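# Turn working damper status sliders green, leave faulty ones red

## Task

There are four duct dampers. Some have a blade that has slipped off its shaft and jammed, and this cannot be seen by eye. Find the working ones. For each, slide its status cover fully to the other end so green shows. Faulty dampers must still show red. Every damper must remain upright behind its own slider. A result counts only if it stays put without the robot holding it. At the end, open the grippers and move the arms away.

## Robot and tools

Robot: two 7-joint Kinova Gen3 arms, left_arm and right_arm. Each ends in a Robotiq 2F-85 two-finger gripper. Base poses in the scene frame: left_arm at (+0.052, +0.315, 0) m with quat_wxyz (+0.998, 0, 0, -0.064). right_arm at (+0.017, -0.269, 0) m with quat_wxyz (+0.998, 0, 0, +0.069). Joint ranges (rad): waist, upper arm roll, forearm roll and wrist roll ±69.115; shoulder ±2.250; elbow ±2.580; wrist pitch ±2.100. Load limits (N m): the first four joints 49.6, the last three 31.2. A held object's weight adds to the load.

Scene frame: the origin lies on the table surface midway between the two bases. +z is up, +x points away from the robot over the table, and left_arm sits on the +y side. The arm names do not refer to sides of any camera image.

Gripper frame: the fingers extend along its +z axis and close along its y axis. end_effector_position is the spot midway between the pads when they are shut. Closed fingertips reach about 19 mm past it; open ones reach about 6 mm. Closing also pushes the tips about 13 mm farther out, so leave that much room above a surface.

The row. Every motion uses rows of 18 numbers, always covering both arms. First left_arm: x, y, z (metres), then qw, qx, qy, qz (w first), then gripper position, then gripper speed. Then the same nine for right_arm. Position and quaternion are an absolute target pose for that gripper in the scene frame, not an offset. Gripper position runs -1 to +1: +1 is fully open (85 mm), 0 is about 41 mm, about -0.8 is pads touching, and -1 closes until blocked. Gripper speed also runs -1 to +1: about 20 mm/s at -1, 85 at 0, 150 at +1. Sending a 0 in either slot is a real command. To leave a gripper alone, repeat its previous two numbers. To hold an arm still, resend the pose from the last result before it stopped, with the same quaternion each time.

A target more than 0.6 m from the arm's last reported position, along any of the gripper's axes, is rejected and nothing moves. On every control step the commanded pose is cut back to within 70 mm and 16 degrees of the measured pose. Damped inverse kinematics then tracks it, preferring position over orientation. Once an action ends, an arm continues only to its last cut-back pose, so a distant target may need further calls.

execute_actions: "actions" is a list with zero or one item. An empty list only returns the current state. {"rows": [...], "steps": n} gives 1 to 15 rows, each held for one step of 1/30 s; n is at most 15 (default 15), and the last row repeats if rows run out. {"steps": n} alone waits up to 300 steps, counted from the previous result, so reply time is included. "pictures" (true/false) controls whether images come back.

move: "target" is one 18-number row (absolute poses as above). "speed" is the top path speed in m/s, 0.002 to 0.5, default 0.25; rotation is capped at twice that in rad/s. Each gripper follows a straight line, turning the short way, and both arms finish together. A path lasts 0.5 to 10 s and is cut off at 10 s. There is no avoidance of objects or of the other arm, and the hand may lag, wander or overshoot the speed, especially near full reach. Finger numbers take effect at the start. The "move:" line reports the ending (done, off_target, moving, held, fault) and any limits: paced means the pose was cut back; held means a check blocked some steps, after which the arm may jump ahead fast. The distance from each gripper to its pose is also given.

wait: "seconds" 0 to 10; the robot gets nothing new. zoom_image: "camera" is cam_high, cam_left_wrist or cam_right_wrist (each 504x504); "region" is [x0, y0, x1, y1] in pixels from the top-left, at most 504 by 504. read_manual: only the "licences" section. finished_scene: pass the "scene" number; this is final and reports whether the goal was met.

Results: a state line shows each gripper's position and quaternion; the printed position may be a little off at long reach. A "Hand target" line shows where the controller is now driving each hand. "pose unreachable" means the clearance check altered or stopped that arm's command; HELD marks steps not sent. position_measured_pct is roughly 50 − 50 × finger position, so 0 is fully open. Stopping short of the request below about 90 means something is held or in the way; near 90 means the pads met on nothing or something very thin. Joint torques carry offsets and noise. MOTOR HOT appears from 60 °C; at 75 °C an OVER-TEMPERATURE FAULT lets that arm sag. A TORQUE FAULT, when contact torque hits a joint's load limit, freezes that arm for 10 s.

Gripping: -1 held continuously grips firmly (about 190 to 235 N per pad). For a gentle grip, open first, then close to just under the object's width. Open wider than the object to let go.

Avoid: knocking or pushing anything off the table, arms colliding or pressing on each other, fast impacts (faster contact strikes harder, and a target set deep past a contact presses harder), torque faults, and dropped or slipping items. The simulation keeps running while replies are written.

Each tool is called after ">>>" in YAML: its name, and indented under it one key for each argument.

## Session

>>> execute_actions:
  actions: []

Scene clock: 0.00 s of 6600.00 s.
left_arm: end_effector_position=(+0.2310, +0.3256, +0.2159) position_measured_pct=0.0 end_effector_quat_wxyz=(+0.003, -0.492, +0.870, -0.025) | right_arm: end_effector_position=(-0.1931, -0.6486, +0.1286) position_measured_pct=0.0 end_effector_quat_wxyz=(-0.133, +0.875, -0.041, +0.464)
Joint positions: left_arm=[-0.199 -0.227 -0.161  2.361  0.012  0.984  2.365] | right_arm=[ 2.426  1.123  0.14   1.042 -0.576  1.908  0.828]
Joint velocities: left_arm=[ 0.    -0.001  0.    -0.001 -0.001  0.     0.001] | right_arm=[ 0.    -0.    -0.    -0.     0.001 -0.    -0.   ]
Joint torques (N m, as the joint torque sensors report them, + toward a larger angle): no reading
Hand target (left_arm): +0.231, +0.326, +0.216; +0.003, -0.492, +0.870, -0.025
Hand target (right_arm): -0.193, -0.649, +0.129; -0.133, +0.875, -0.041, +0.464

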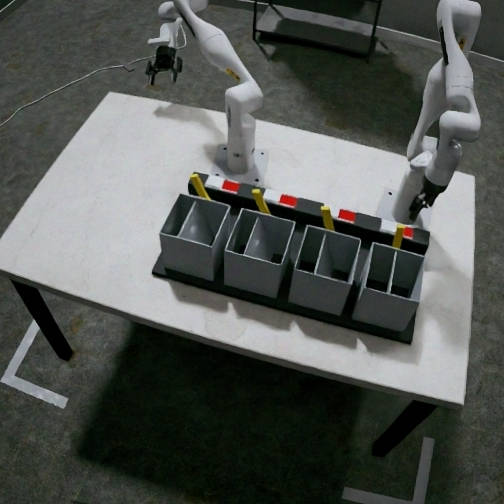

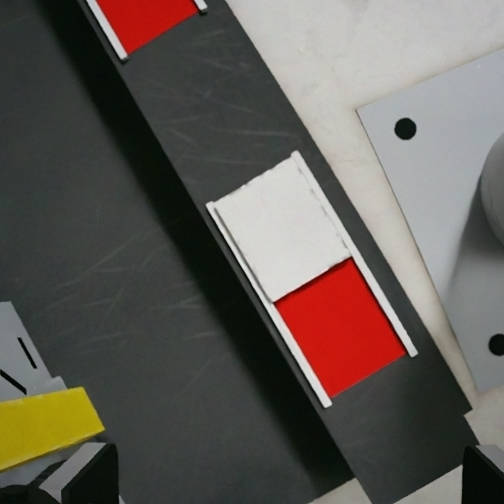

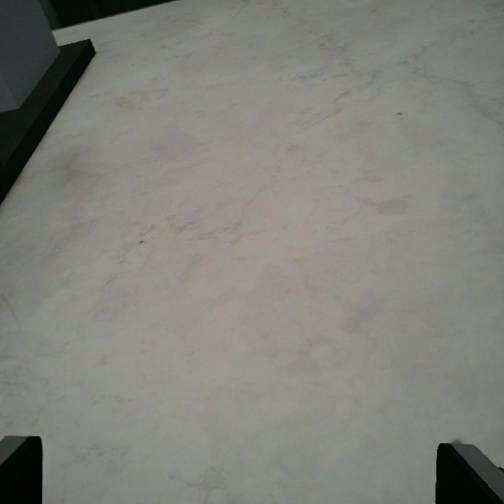

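>>> move:
  target: [0.25,0.3,0.3,0,1,0,0,-1,0,0.25,-0.55,0.3,0,1,0,0,-1,0]

>>> move:
  target: [0.32,0.31,0.27,0,1,0,0,-1,0,0.32,-0.07,0.27,0,1,0,0,-1,0]

Scene clock: 7.07 s of 6600.00 s.
left_arm: end_effector_position=(+0.2500, +0.3001, +0.2999) position_measured_pct=91.7 end_effector_quat_wxyz=(-0.000, +1.000, +0.000, -0.000) | right_arm: end_effector_position=(+0.2510, -0.5500, +0.3005) position_measured_pct=91.7 end_effector_quat_wxyz=(-0.000, +1.000, -0.001, +0.002)
Joint positions: left_arm=[-0.643 -0.3    0.324  2.096  0.097  1.332  4.484] | right_arm=[ 1.112  0.155 -0.192  1.704  0.027  1.284 -0.796]
Joint velocities: left_arm=[ 0.     0.001  0.    -0.    -0.     0.001  0.004] | right_arm=[-0.006  0.004 -0.005 -0.004  0.005  0.003 -0.008]
Joint torques (N m, as the joint torque sensors report them, + toward a larger angle): left_arm=[-0.23 -2.24 -1.33 -8.96  0.3   0.17 -0.1 ] | right_arm=[ -0.48 -11.57   0.19  -8.78  -0.44  -0.34   0.32]
Hand target (left_arm): +0.250, +0.300, +0.300; -0.000, +1.000, +0.000, -0.000
Hand target (right_arm): +0.251, -0.550, +0.300; -0.001, +1.000, -0.001, +0.002
Off the commanded pose (left_arm): 0.000 m, 0 deg.
Off the commanded pose (right_arm): 0.001 m, 0 deg.
move: done

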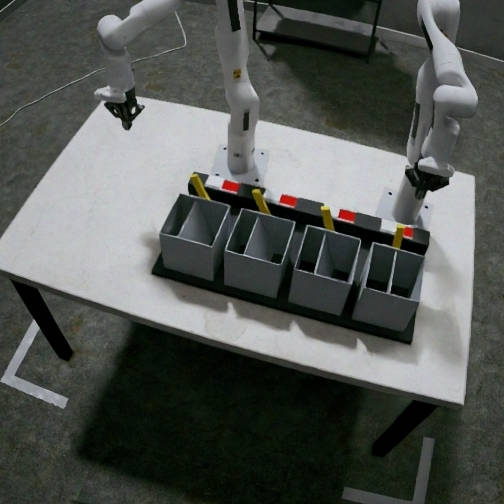

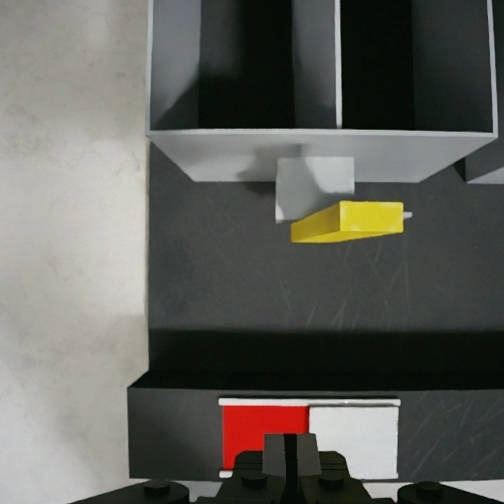

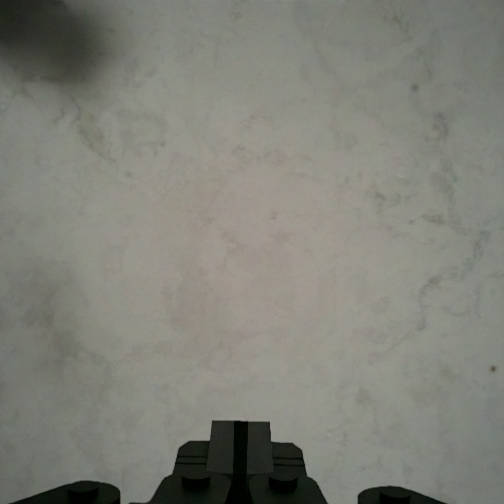

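Scene clock: 9.70 s of 6600.00 s.
left_arm: end_effector_position=(+0.3200, +0.3097, +0.2701) position_measured_pct=91.7 end_effector_quat_wxyz=(+0.000, +1.000, -0.000, +0.000) | right_arm: end_effector_position=(+0.3201, -0.0693, +0.2701) position_measured_pct=91.7 end_effector_quat_wxyz=(-0.001, +1.000, -0.001, -0.001)
Joint positions: left_arm=[-0.646 -0.074  0.416  2.04   0.033  1.17   4.596] | right_arm=[ 0.22   0.262 -0.909  1.764  0.216  1.222 -2.457]
Joint velocities: left_arm=[ 0.001  0.    -0.001  0.001 -0.    -0.    -0.   ] | right_arm=[-0.007  0.006 -0.002 -0.002  0.002  0.002 -0.001]
Joint torques (N m, as the joint torque sensors report them, + toward a larger angle): left_arm=[-0.28 -6.3  -0.61 -8.55  0.25  0.04 -0.07] | right_arm=[ -0.46 -10.17  -1.61  -8.72  -0.65  -0.53   0.1 ]
Hand target (left_arm): +0.320, +0.310, +0.270; +0.000, +1.000, -0.000, +0.000
Hand target (right_arm): +0.320, -0.069, +0.270; -0.001, +1.000, -0.000, -0.001
Off the commanded pose (left_arm): 0.000 m, 0 deg.
Off the commanded pose (right_arm): 0.001 m, 0 deg.
move: done

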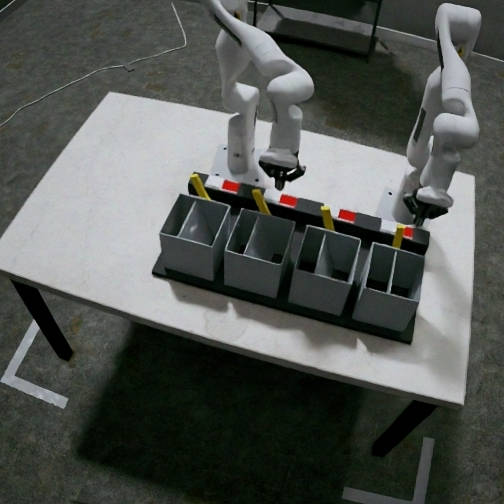

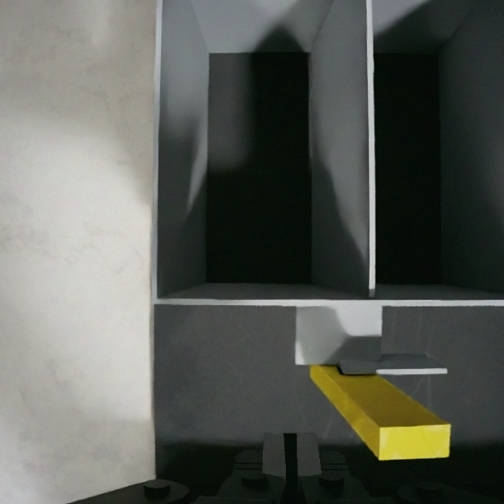

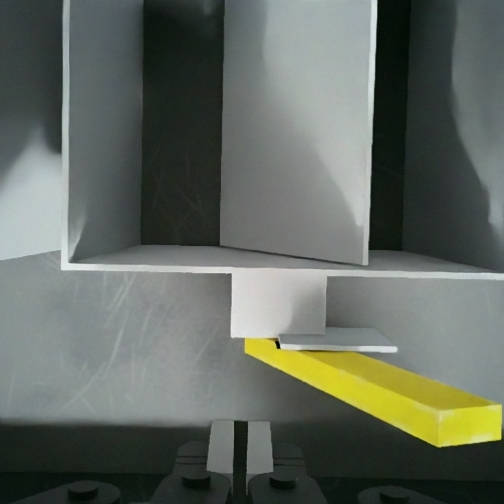

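>>> move:
  target: [0.32,0.31,0.21,0,1,0,0,-1,0,0.32,-0.11,0.24,0,1,0,0,-1,0]

>>> move:
  target: [0.316,0.235,0.185,0,1,0,0,-1,0,0.32,-0.125,0.17,0,1,0,0,-1,0]
  speed: 0.05

>>> move:
  target: [0.32,0.24,0.27,0,1,0,0,-1,0,0.32,-0.125,0.27,0,1,0,0,-1,0]

>>> move:
  target: [0.32,0.115,0.26,0,1,0,0,-1,0,0.32,-0.28,0.26,0,1,0,0,-1,0]

Scene clock: 15.43 s of 6600.00 s.
left_arm: end_effector_position=(+0.3199, +0.3100, +0.2102) position_measured_pct=91.7 end_effector_quat_wxyz=(+0.000, +1.000, -0.000, +0.000) | right_arm: end_effector_position=(+0.3200, -0.1099, +0.2400) position_measured_pct=91.7 end_effector_quat_wxyz=(+0.000, +1.000, +0.000, +0.000)
Joint positions: left_arm=[-0.63   0.018  0.44   2.18  -0.009  0.945  4.655] | right_arm=[ 0.322  0.24  -0.891  1.888  0.208  1.109 -2.358]
Joint velocities: left_arm=[ 0.002  0.006  0.001  0.002 -0.001 -0.004  0.002] | right_arm=[ 0.004 -0.003  0.002  0.002 -0.    -0.002  0.001]
Joint torques (N m, as the joint torque sensors report them, + toward a larger angle): left_arm=[-0.27 -6.76 -0.32 -7.43  0.31  0.25 -0.17] | right_arm=[-0.67 -9.67 -1.11 -7.86 -0.37 -0.41  0.13]
Hand target (left_arm): +0.320, +0.310, +0.210; +0.000, +1.000, -0.000, +0.000
Hand target (right_arm): +0.320, -0.110, +0.240; +0.000, +1.000, -0.000, +0.000
Off the commanded pose (left_arm): 0.000 m, 0 deg.
Off the commanded pose (right_arm): 0.000 m, 0 deg.
After step 90, 1.83 s passed at rest.
move: done

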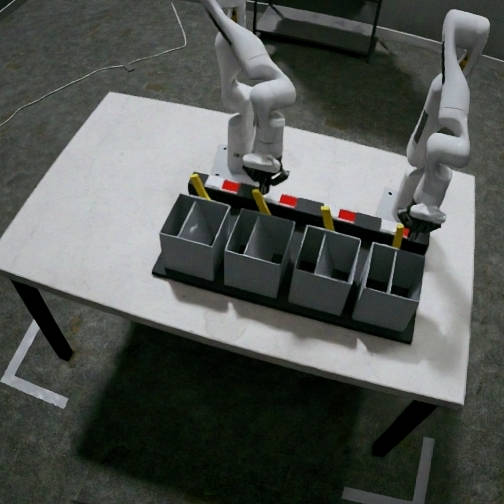

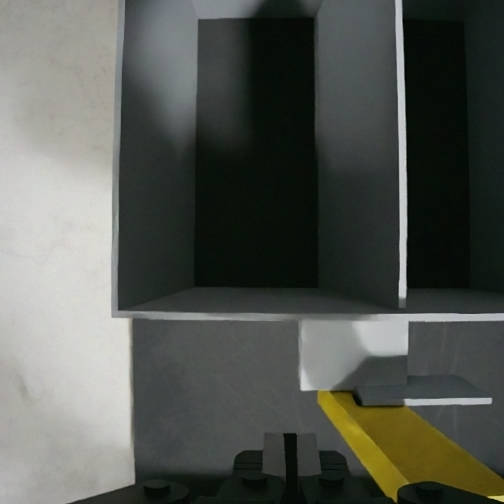

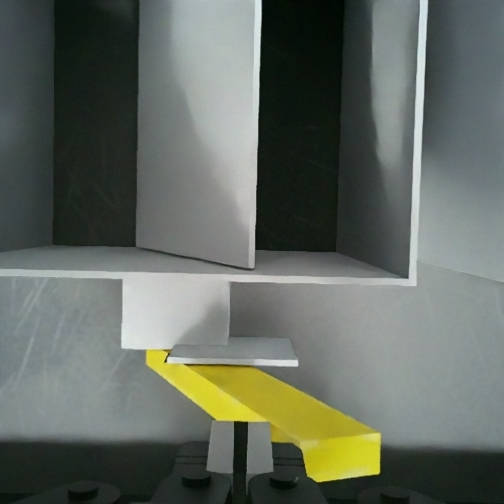

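Scene clock: 17.37 s of 6600.00 s.
left_arm: end_effector_position=(+0.3169, +0.2360, +0.1856) position_measured_pct=91.7 end_effector_quat_wxyz=(-0.000, +1.000, +0.001, +0.002) | right_arm: end_effector_position=(+0.3210, -0.1241, +0.1709) position_measured_pct=91.7 end_effector_quat_wxyz=(-0.001, +1.000, -0.000, +0.002)
Joint positions: left_arm=[-0.45   0.093  0.572  2.215 -0.069  0.847  5.006] | right_arm=[ 0.286  0.338 -0.838  2.041  0.323  0.893 -2.439]
Joint velocities: left_arm=[ 0.004  0.004  0.005 -0.001 -0.003 -0.001  0.008] | right_arm=[-0.003  0.004  0.002  0.002  0.004 -0.004 -0.002]
Joint torques (N m, as the joint torque sensors report them, + toward a larger angle): left_arm=[ 0.75 -7.06  0.96 -6.08  1.01  0.18 -0.05] | right_arm=[-0.2  -9.57 -1.13 -4.65  0.08  0.11  0.48]
Hand target (left_arm): +0.316, +0.235, +0.185; +0.000, +1.000, -0.000, +0.000
Hand target (right_arm): +0.320, -0.125, +0.170; +0.000, +1.000, -0.000, +0.000
Off the commanded pose (left_arm): 0.002 m, 0 deg.
Off the commanded pose (right_arm): 0.002 m, 0 deg.
move: done

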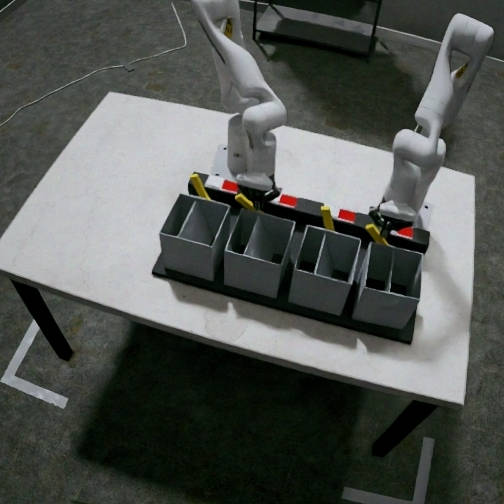

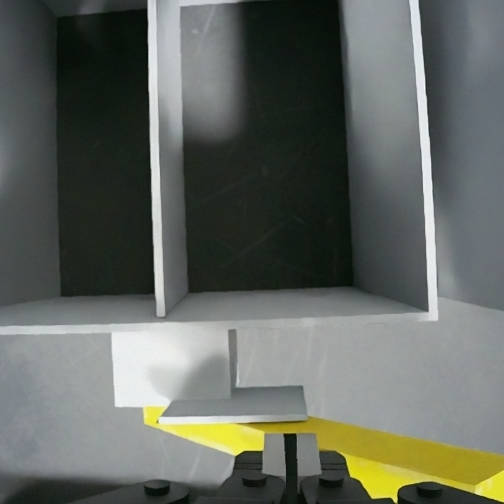

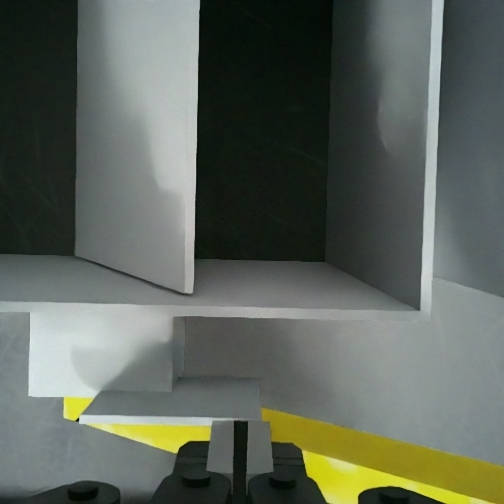

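Scene clock: 18.33 s of 6600.00 s.
left_arm: end_effector_position=(+0.3201, +0.2401, +0.2698) position_measured_pct=91.7 end_effector_quat_wxyz=(-0.000, +1.000, +0.000, -0.000) | right_arm: end_effector_position=(+0.3198, -0.1248, +0.2700) position_measured_pct=91.7 end_effector_quat_wxyz=(-0.000, +1.000, +0.001, -0.000)
Joint positions: left_arm=[-0.501 -0.051  0.536  2.019  0.028  1.167  4.864] | right_arm=[ 0.389  0.177 -0.888  1.84   0.147  1.193 -2.254]
Joint velocities: left_arm=[ 0.001 -0.002 -0.003 -0.001  0.001  0.002 -0.001] | right_arm=[ 0.003 -0.003  0.002 -0.002 -0.002  0.002  0.002]
Joint torques (N m, as the joint torque sensors report them, + toward a larger angle): left_arm=[-0.55 -6.12 -0.82 -8.7   0.15  0.43 -0.28] | right_arm=[-0.4  -8.34 -1.1  -8.26 -0.21 -0.42  0.6 ]
Hand target (left_arm): +0.320, +0.240, +0.270; -0.000, +1.000, +0.000, -0.000
Hand target (right_arm): +0.320, -0.125, +0.270; -0.000, +1.000, +0.000, +0.000
Off the commanded pose (left_arm): 0.000 m, 0 deg.
Off the commanded pose (right_arm): 0.000 m, 0 deg.
move: done

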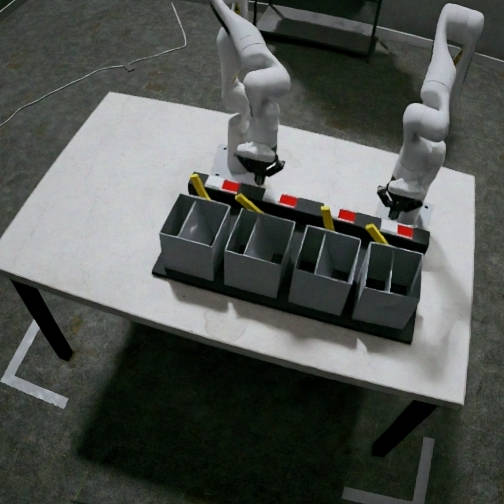

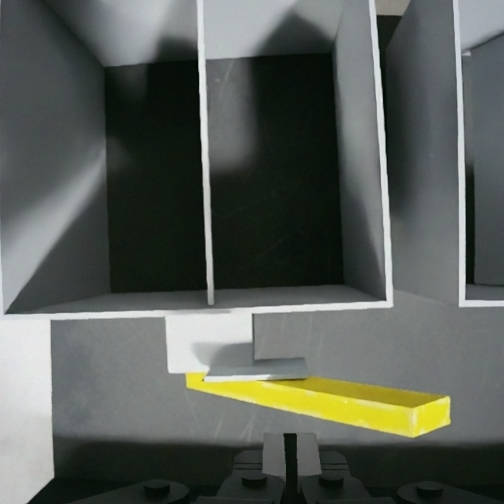

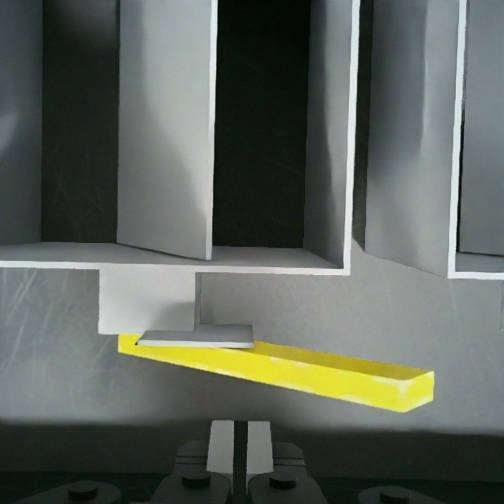

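Scene clock: 19.53 s of 6600.00 s.
left_arm: end_effector_position=(+0.3199, +0.1151, +0.2602) position_measured_pct=91.7 end_effector_quat_wxyz=(+0.001, +1.000, +0.000, +0.001) | right_arm: end_effector_position=(+0.3202, -0.2801, +0.2600) position_measured_pct=91.7 end_effector_quat_wxyz=(+0.000, +1.000, +0.000, +0.001)
Joint positions: left_arm=[-0.239  0.133  0.772  1.909 -0.102  1.138  5.413] | right_arm=[ 0.759  0.074 -0.705  1.95   0.053  1.134 -1.676]
Joint velocities: left_arm=[ 0.005  0.008  0.003 -0.002 -0.004  0.002  0.005] | right_arm=[ 0.005 -0.     0.004  0.001 -0.002 -0.     0.004]
Joint torques (N m, as the joint torque sensors report them, + toward a larger angle): left_arm=[-0.87 -8.46  0.57 -8.63 -0.08  0.18 -0.25] | right_arm=[ 0.14 -8.31 -0.35 -8.26 -0.62 -0.23  0.29]
Hand target (left_arm): +0.320, +0.115, +0.260; +0.000, +1.000, -0.000, +0.000
Hand target (right_arm): +0.320, -0.280, +0.260; +0.000, +1.000, +0.000, +0.001
Off the commanded pose (left_arm): 0.000 m, 0 deg.
Off the commanded pose (right_arm): 0.000 m, 0 deg.
move: done

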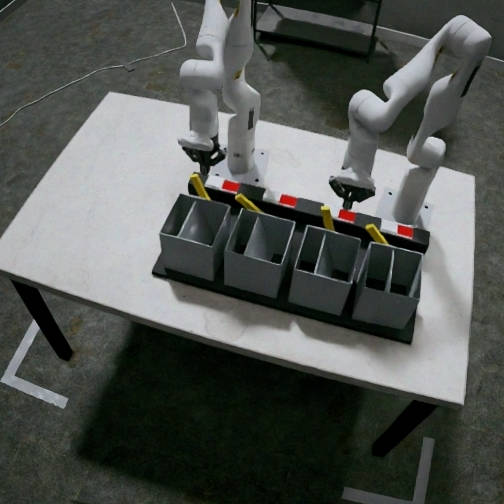

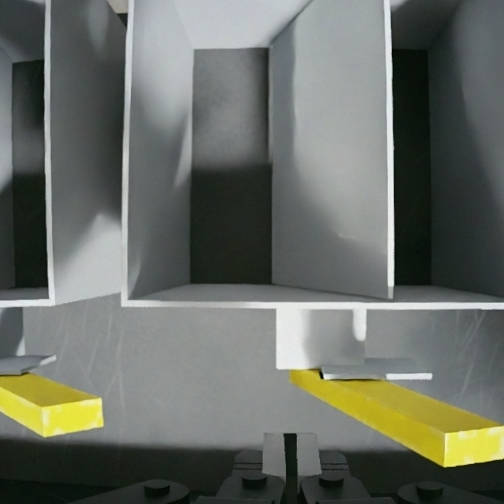

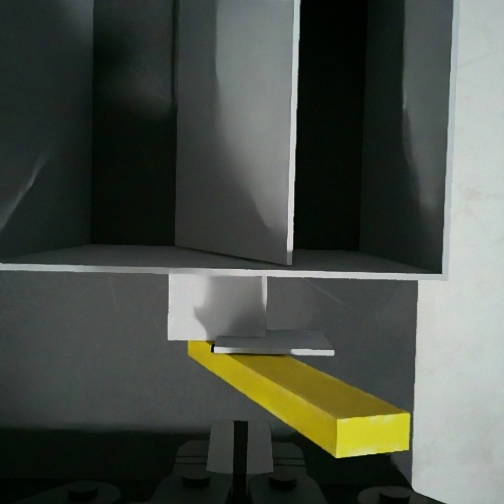

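Both faulty.

>>> move:
  target: [0.32,0.065,0.175,0,1,0,0,-1,0,0.32,-0.31,0.175,0,1,0,0,-1,0]
  speed: 0.05

>>> move:
  target: [0.29,0.07,0.22,0,1,0,0,-1,0,0.29,-0.3,0.22,0,1,0,0,-1,0]

>>> move:
  target: [0.207,0.025,0.13,0,0.707,0.707,0,-1,0,0.207,-0.35,0.13,0,0.707,0.707,0,-1,0]

Scene clock: 25.00 s of 6600.00 s.
left_arm: end_effector_position=(+0.3203, +0.0653, +0.1760) position_measured_pct=91.7 end_effector_quat_wxyz=(+0.000, +1.000, +0.000, +0.001) | right_arm: end_effector_position=(+0.3209, -0.3098, +0.1757) position_measured_pct=91.7 end_effector_quat_wxyz=(+0.000, +1.000, -0.000, +0.001)
Joint positions: left_arm=[-0.003  0.363  0.733  1.983 -0.309  0.905  5.732] | right_arm=[ 0.755  0.221 -0.662  2.12   0.182  0.851 -1.724]
Joint velocities: left_arm=[ 0.005  0.006  0.001 -0.001 -0.006 -0.003  0.006] | right_arm=[-0.001  0.004  0.002  0.002  0.002 -0.004 -0.002]
Joint torques (N m, as the joint torque sensors report them, + toward a larger angle): left_arm=[  0.14 -10.66   1.97  -5.86   0.34  -0.39   0.12] | right_arm=[-0.05 -8.58 -0.18 -6.27 -0.17 -0.13  0.06]
Hand target (left_arm): +0.320, +0.065, +0.175; +0.000, +1.000, -0.000, -0.000
Hand target (right_arm): +0.320, -0.310, +0.175; +0.000, +1.000, -0.000, -0.000
Off the commanded pose (left_arm): 0.001 m, 0 deg.
Off the commanded pose (right_arm): 0.001 m, 0 deg.
After step 90, 0.17 s passed at rest.
move: done

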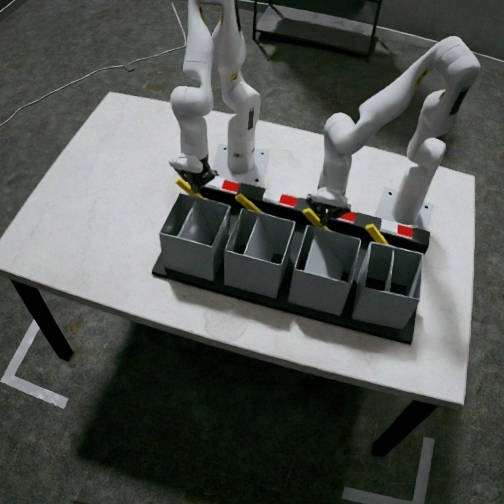

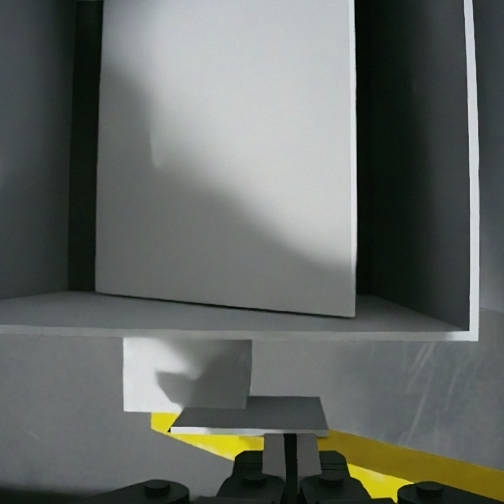

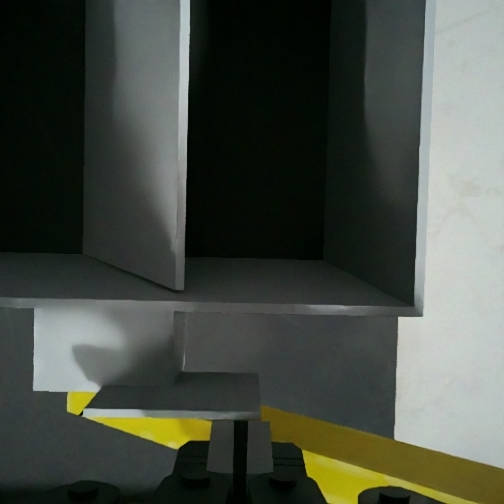

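Scene clock: 25.90 s of 6600.00 s.
left_arm: end_effector_position=(+0.2900, +0.0701, +0.2197) position_measured_pct=91.7 end_effector_quat_wxyz=(-0.000, +1.000, -0.000, -0.000) | right_arm: end_effector_position=(+0.2900, -0.2997, +0.2199) position_measured_pct=91.7 end_effector_quat_wxyz=(-0.000, +1.000, +0.000, -0.000)
Joint positions: left_arm=[-0.053  0.226  0.792  1.974 -0.189  1.016  5.667] | right_arm=[ 0.817  0.056 -0.681  2.112  0.041  0.987 -1.594]
Joint velocities: left_arm=[-0.004 -0.006 -0.    -0.002  0.005  0.001 -0.002] | right_arm=[ 0.003 -0.008  0.002 -0.001 -0.004  0.002  0.005]
Joint torques (N m, as the joint torque sensors report them, + toward a larger angle): left_arm=[-0.63 -9.09  1.06 -7.56  0.07  0.39 -0.31] | right_arm=[-0.03 -7.24  0.05 -7.86 -0.48 -0.32  0.4 ]
Hand target (left_arm): +0.290, +0.070, +0.220; -0.000, +1.000, +0.000, +0.000
Hand target (right_arm): +0.290, -0.300, +0.220; -0.000, +1.000, +0.000, +0.000
Off the commanded pose (left_arm): 0.000 m, 0 deg.
Off the commanded pose (right_arm): 0.000 m, 0 deg.
move: done

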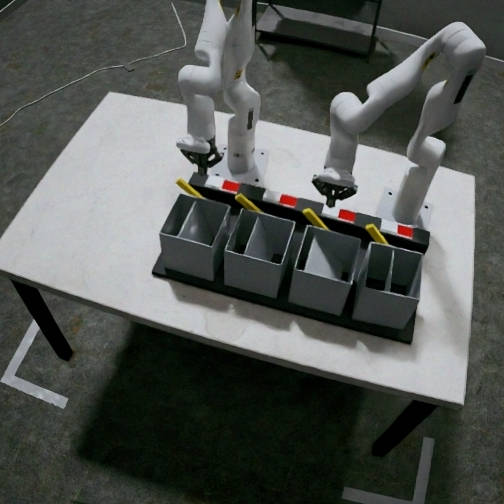

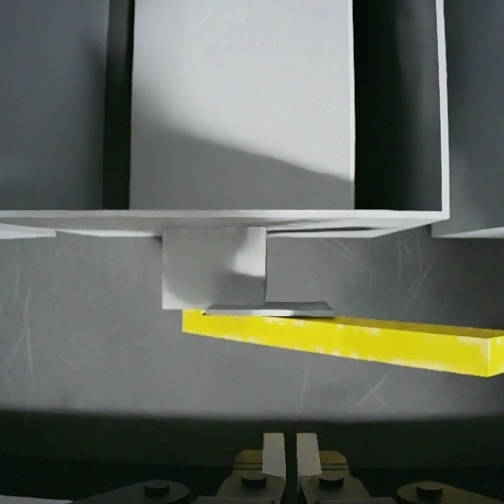

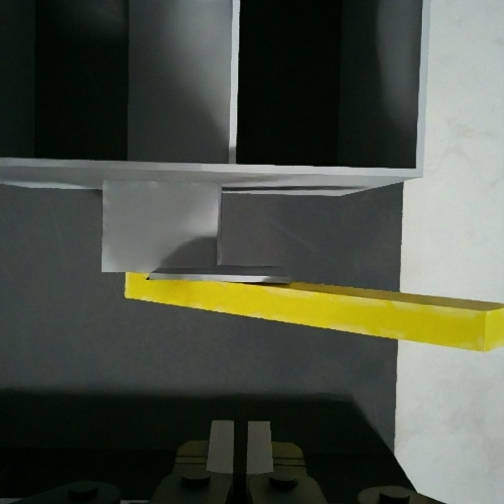

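Scene clock: 29.50 s of 6600.00 s.
left_arm: end_effector_position=(+0.2070, +0.0254, +0.1302) position_measured_pct=91.7 end_effector_quat_wxyz=(+0.000, +0.707, +0.707, -0.001) | right_arm: end_effector_position=(+0.2072, -0.3503, +0.1298) position_measured_pct=91.7 end_effector_quat_wxyz=(+0.001, +0.707, +0.707, -0.001)
Joint positions: left_arm=[ 0.542  0.333  0.421  2.158 -0.21   0.688  7.517] | right_arm=[ 1.055  0.113 -0.683  2.466  0.13   0.592  0.129]
Joint velocities: left_arm=[ 0.011  0.002 -0.     0.001 -0.006 -0.     0.012] | right_arm=[ 0.007  0.003  0.003  0.002 -0.005 -0.004  0.015]
Joint torques (N m, as the joint torque sensors report them, + toward a larger angle): left_arm=[ -0.55 -11.82   0.67  -5.53  -0.05   0.19  -0.15] | right_arm=[-0.94 -6.64 -0.42 -5.07 -0.68 -0.73  0.31]
Hand target (left_arm): +0.207, +0.025, +0.130; -0.000, +0.707, +0.707, -0.000
Hand target (right_arm): +0.207, -0.350, +0.130; +0.000, +0.707, +0.707, -0.000
Off the commanded pose (left_arm): 0.000 m, 0 deg.
Off the commanded pose (right_arm): 0.000 m, 0 deg.
move: done

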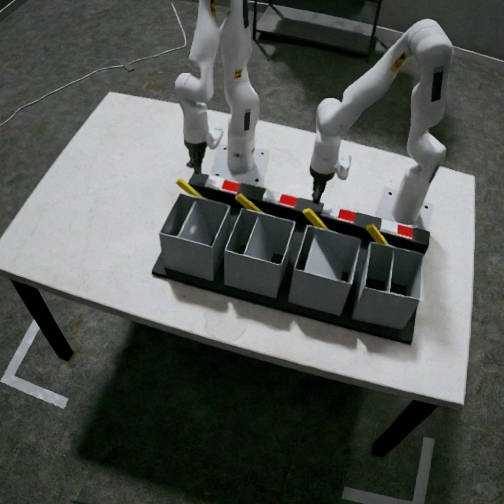

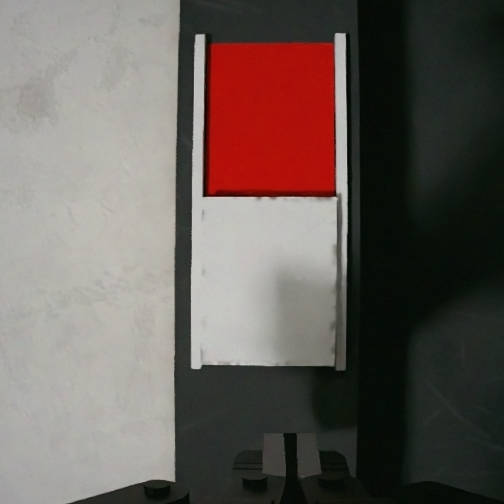

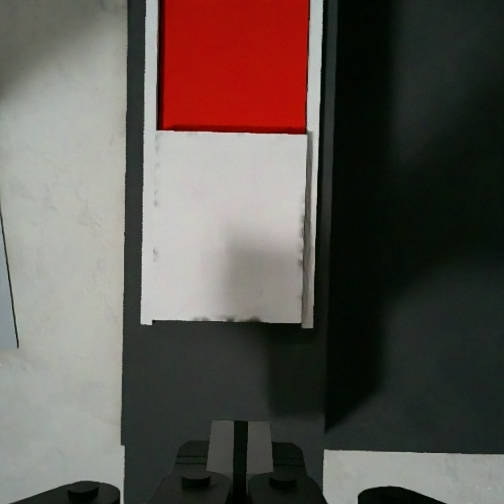

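>>> move:
  target: [0.202,0.025,0.104,0,0.707,0.707,0,-1,0,0.207,-0.35,0.18,0,0.707,0.707,0,-1,0]
  speed: 0.06

>>> move:
  target: [0.202,0.089,0.104,0,0.707,0.707,0,-1,0,0.207,-0.35,0.18,0,0.707,0.707,0,-1,0]
  speed: 0.05

>>> move:
  target: [0.202,0.065,0.18,0,0.707,0.707,0,-1,0,0.207,-0.35,0.18,0,0.707,0.707,0,-1,0]

Scene clock: 34.57 s of 6600.00 s.
left_arm: end_effector_position=(+0.2020, +0.0250, +0.1041) position_measured_pct=91.7 end_effector_quat_wxyz=(+0.000, +0.707, +0.707, -0.000) | right_arm: end_effector_position=(+0.2070, -0.3498, +0.1800) position_measured_pct=91.7 end_effector_quat_wxyz=(-0.000, +0.707, +0.707, +0.000)
Joint positions: left_arm=[ 0.59   0.391  0.387  2.197 -0.259  0.595  7.577] | right_arm=[ 1.122 -0.051 -0.661  2.361 -0.044  0.821  0.355]
Joint velocities: left_arm=[ 0.001  0.003 -0.002  0.    -0.001 -0.002  0.002] | right_arm=[ 0.002 -0.008  0.003 -0.003 -0.004  0.005  0.006]
Joint torques (N m, as the joint torque sensors report them, + toward a larger angle): left_arm=[ -0.44 -12.66   1.02  -4.8    0.12   0.11  -0.09] | right_arm=[-0.77 -4.28  0.1  -7.61 -0.44 -0.52  0.47]
Hand target (left_arm): +0.202, +0.025, +0.104; -0.000, +0.707, +0.707, -0.000
Hand target (right_arm): +0.207, -0.350, +0.180; +0.000, +0.707, +0.707, +0.000
Off the commanded pose (left_arm): 0.000 m, 0 deg.
Off the commanded pose (right_arm): 0.000 m, 0 deg.
After step 90, 0.87 s passed at rest.
move: done

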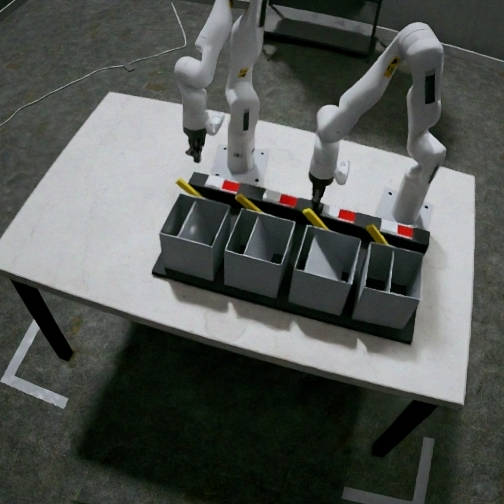

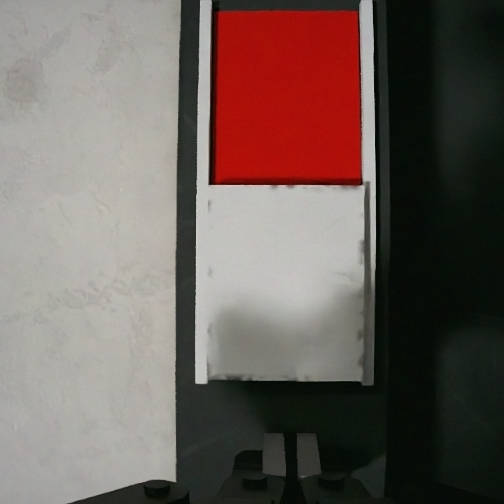

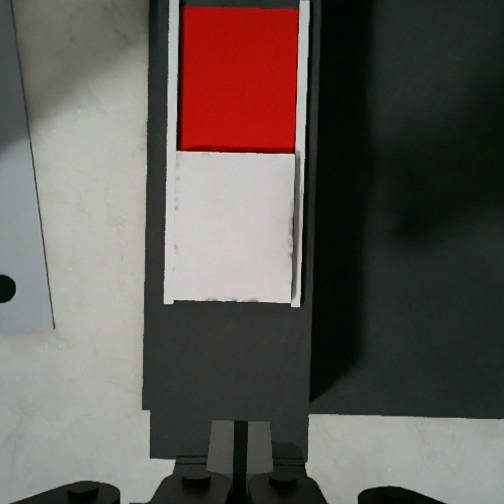

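Scene clock: 36.17 s of 6600.00 s.
left_arm: end_effector_position=(+0.2022, +0.0880, +0.1041) position_measured_pct=91.7 end_effector_quat_wxyz=(+0.001, +0.707, +0.707, -0.000) | right_arm: end_effector_position=(+0.2070, -0.3500, +0.1800) position_measured_pct=91.7 end_effector_quat_wxyz=(+0.000, +0.707, +0.707, +0.000)
Joint positions: left_arm=[ 0.442  0.298  0.399  2.359 -0.233  0.517  7.439] | right_arm=[ 1.122 -0.051 -0.661  2.361 -0.043  0.821  0.353]
Joint velocities: left_arm=[-0.008 -0.003 -0.002  0.003  0.002 -0.001 -0.006] | right_arm=[ 0.     0.     0.    -0.    -0.001 -0.    -0.001]
Joint torques (N m, as the joint torque sensors report them, + toward a larger angle): left_arm=[-0.96 -9.92  0.05 -3.83 -0.19  0.37 -0.01] | right_arm=[-0.61 -4.76  0.03 -6.9  -0.75 -0.32  0.05]
Hand target (left_arm): +0.202, +0.089, +0.104; -0.000, +0.707, +0.707, +0.000
Hand target (right_arm): +0.207, -0.350, +0.180; +0.000, +0.707, +0.707, +0.000
Off the commanded pose (left_arm): 0.001 m, 0 deg.
Off the commanded pose (right_arm): 0.000 m, 0 deg.
move: done

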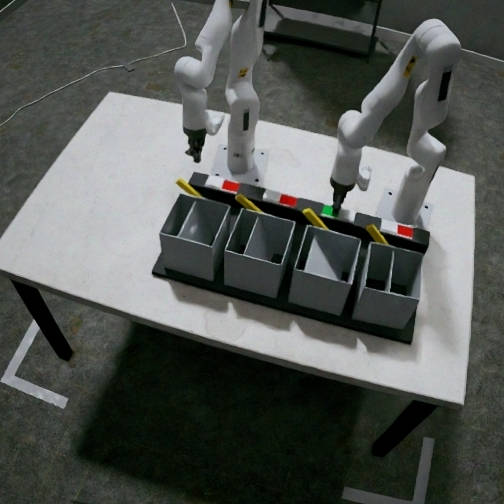

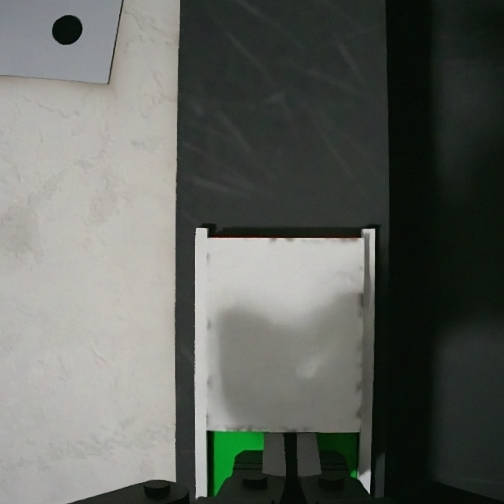

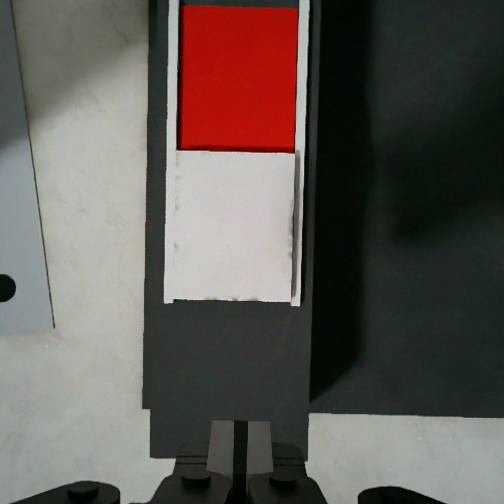

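Scene clock: 37.10 s of 6600.00 s.
left_arm: end_effector_position=(+0.2021, +0.0651, +0.1797) position_measured_pct=91.7 end_effector_quat_wxyz=(-0.000, +0.707, +0.707, +0.000) | right_arm: end_effector_position=(+0.2070, -0.3500, +0.1800) position_measured_pct=91.7 end_effector_quat_wxyz=(+0.000, +0.707, +0.707, +0.000)
Joint positions: left_arm=[ 0.403  0.143  0.47   2.181 -0.088  0.835  7.339] | right_arm=[ 1.122 -0.051 -0.661  2.361 -0.043  0.821  0.353]
Joint velocities: left_arm=[-0.003 -0.004 -0.    -0.002  0.002  0.004 -0.001] | right_arm=[-0.    -0.001  0.    -0.     0.001  0.     0.   ]
Joint torques (N m, as the joint torque sensors report them, + toward a larger angle): left_arm=[-0.65 -8.87  0.11 -6.38  0.    0.32 -0.05] | right_arm=[-0.65 -4.6  -0.03 -6.57 -0.47 -0.47  0.32]
Hand target (left_arm): +0.202, +0.065, +0.180; +0.000, +0.707, +0.707, +0.000
Hand target (right_arm): +0.207, -0.350, +0.180; -0.000, +0.707, +0.707, -0.000
Off the commanded pose (left_arm): 0.000 m, 0 deg.
Off the commanded pose (right_arm): 0.000 m, 0 deg.
move: done

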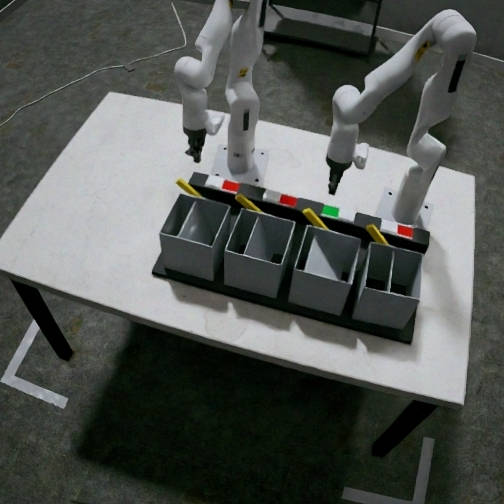

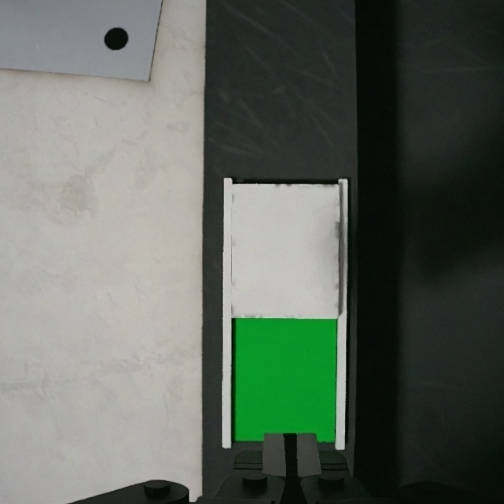

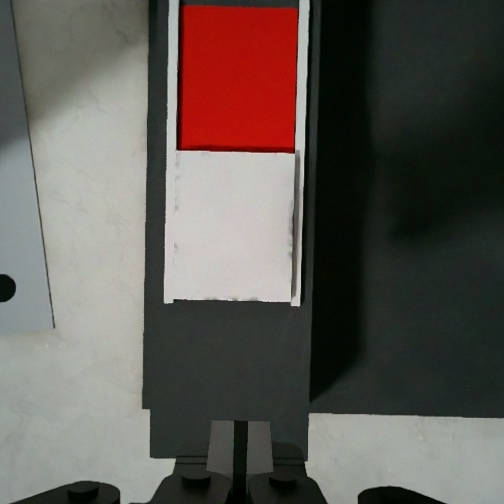

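>>> finished_scene:
  scene: 2

The scene is finished: the task was done.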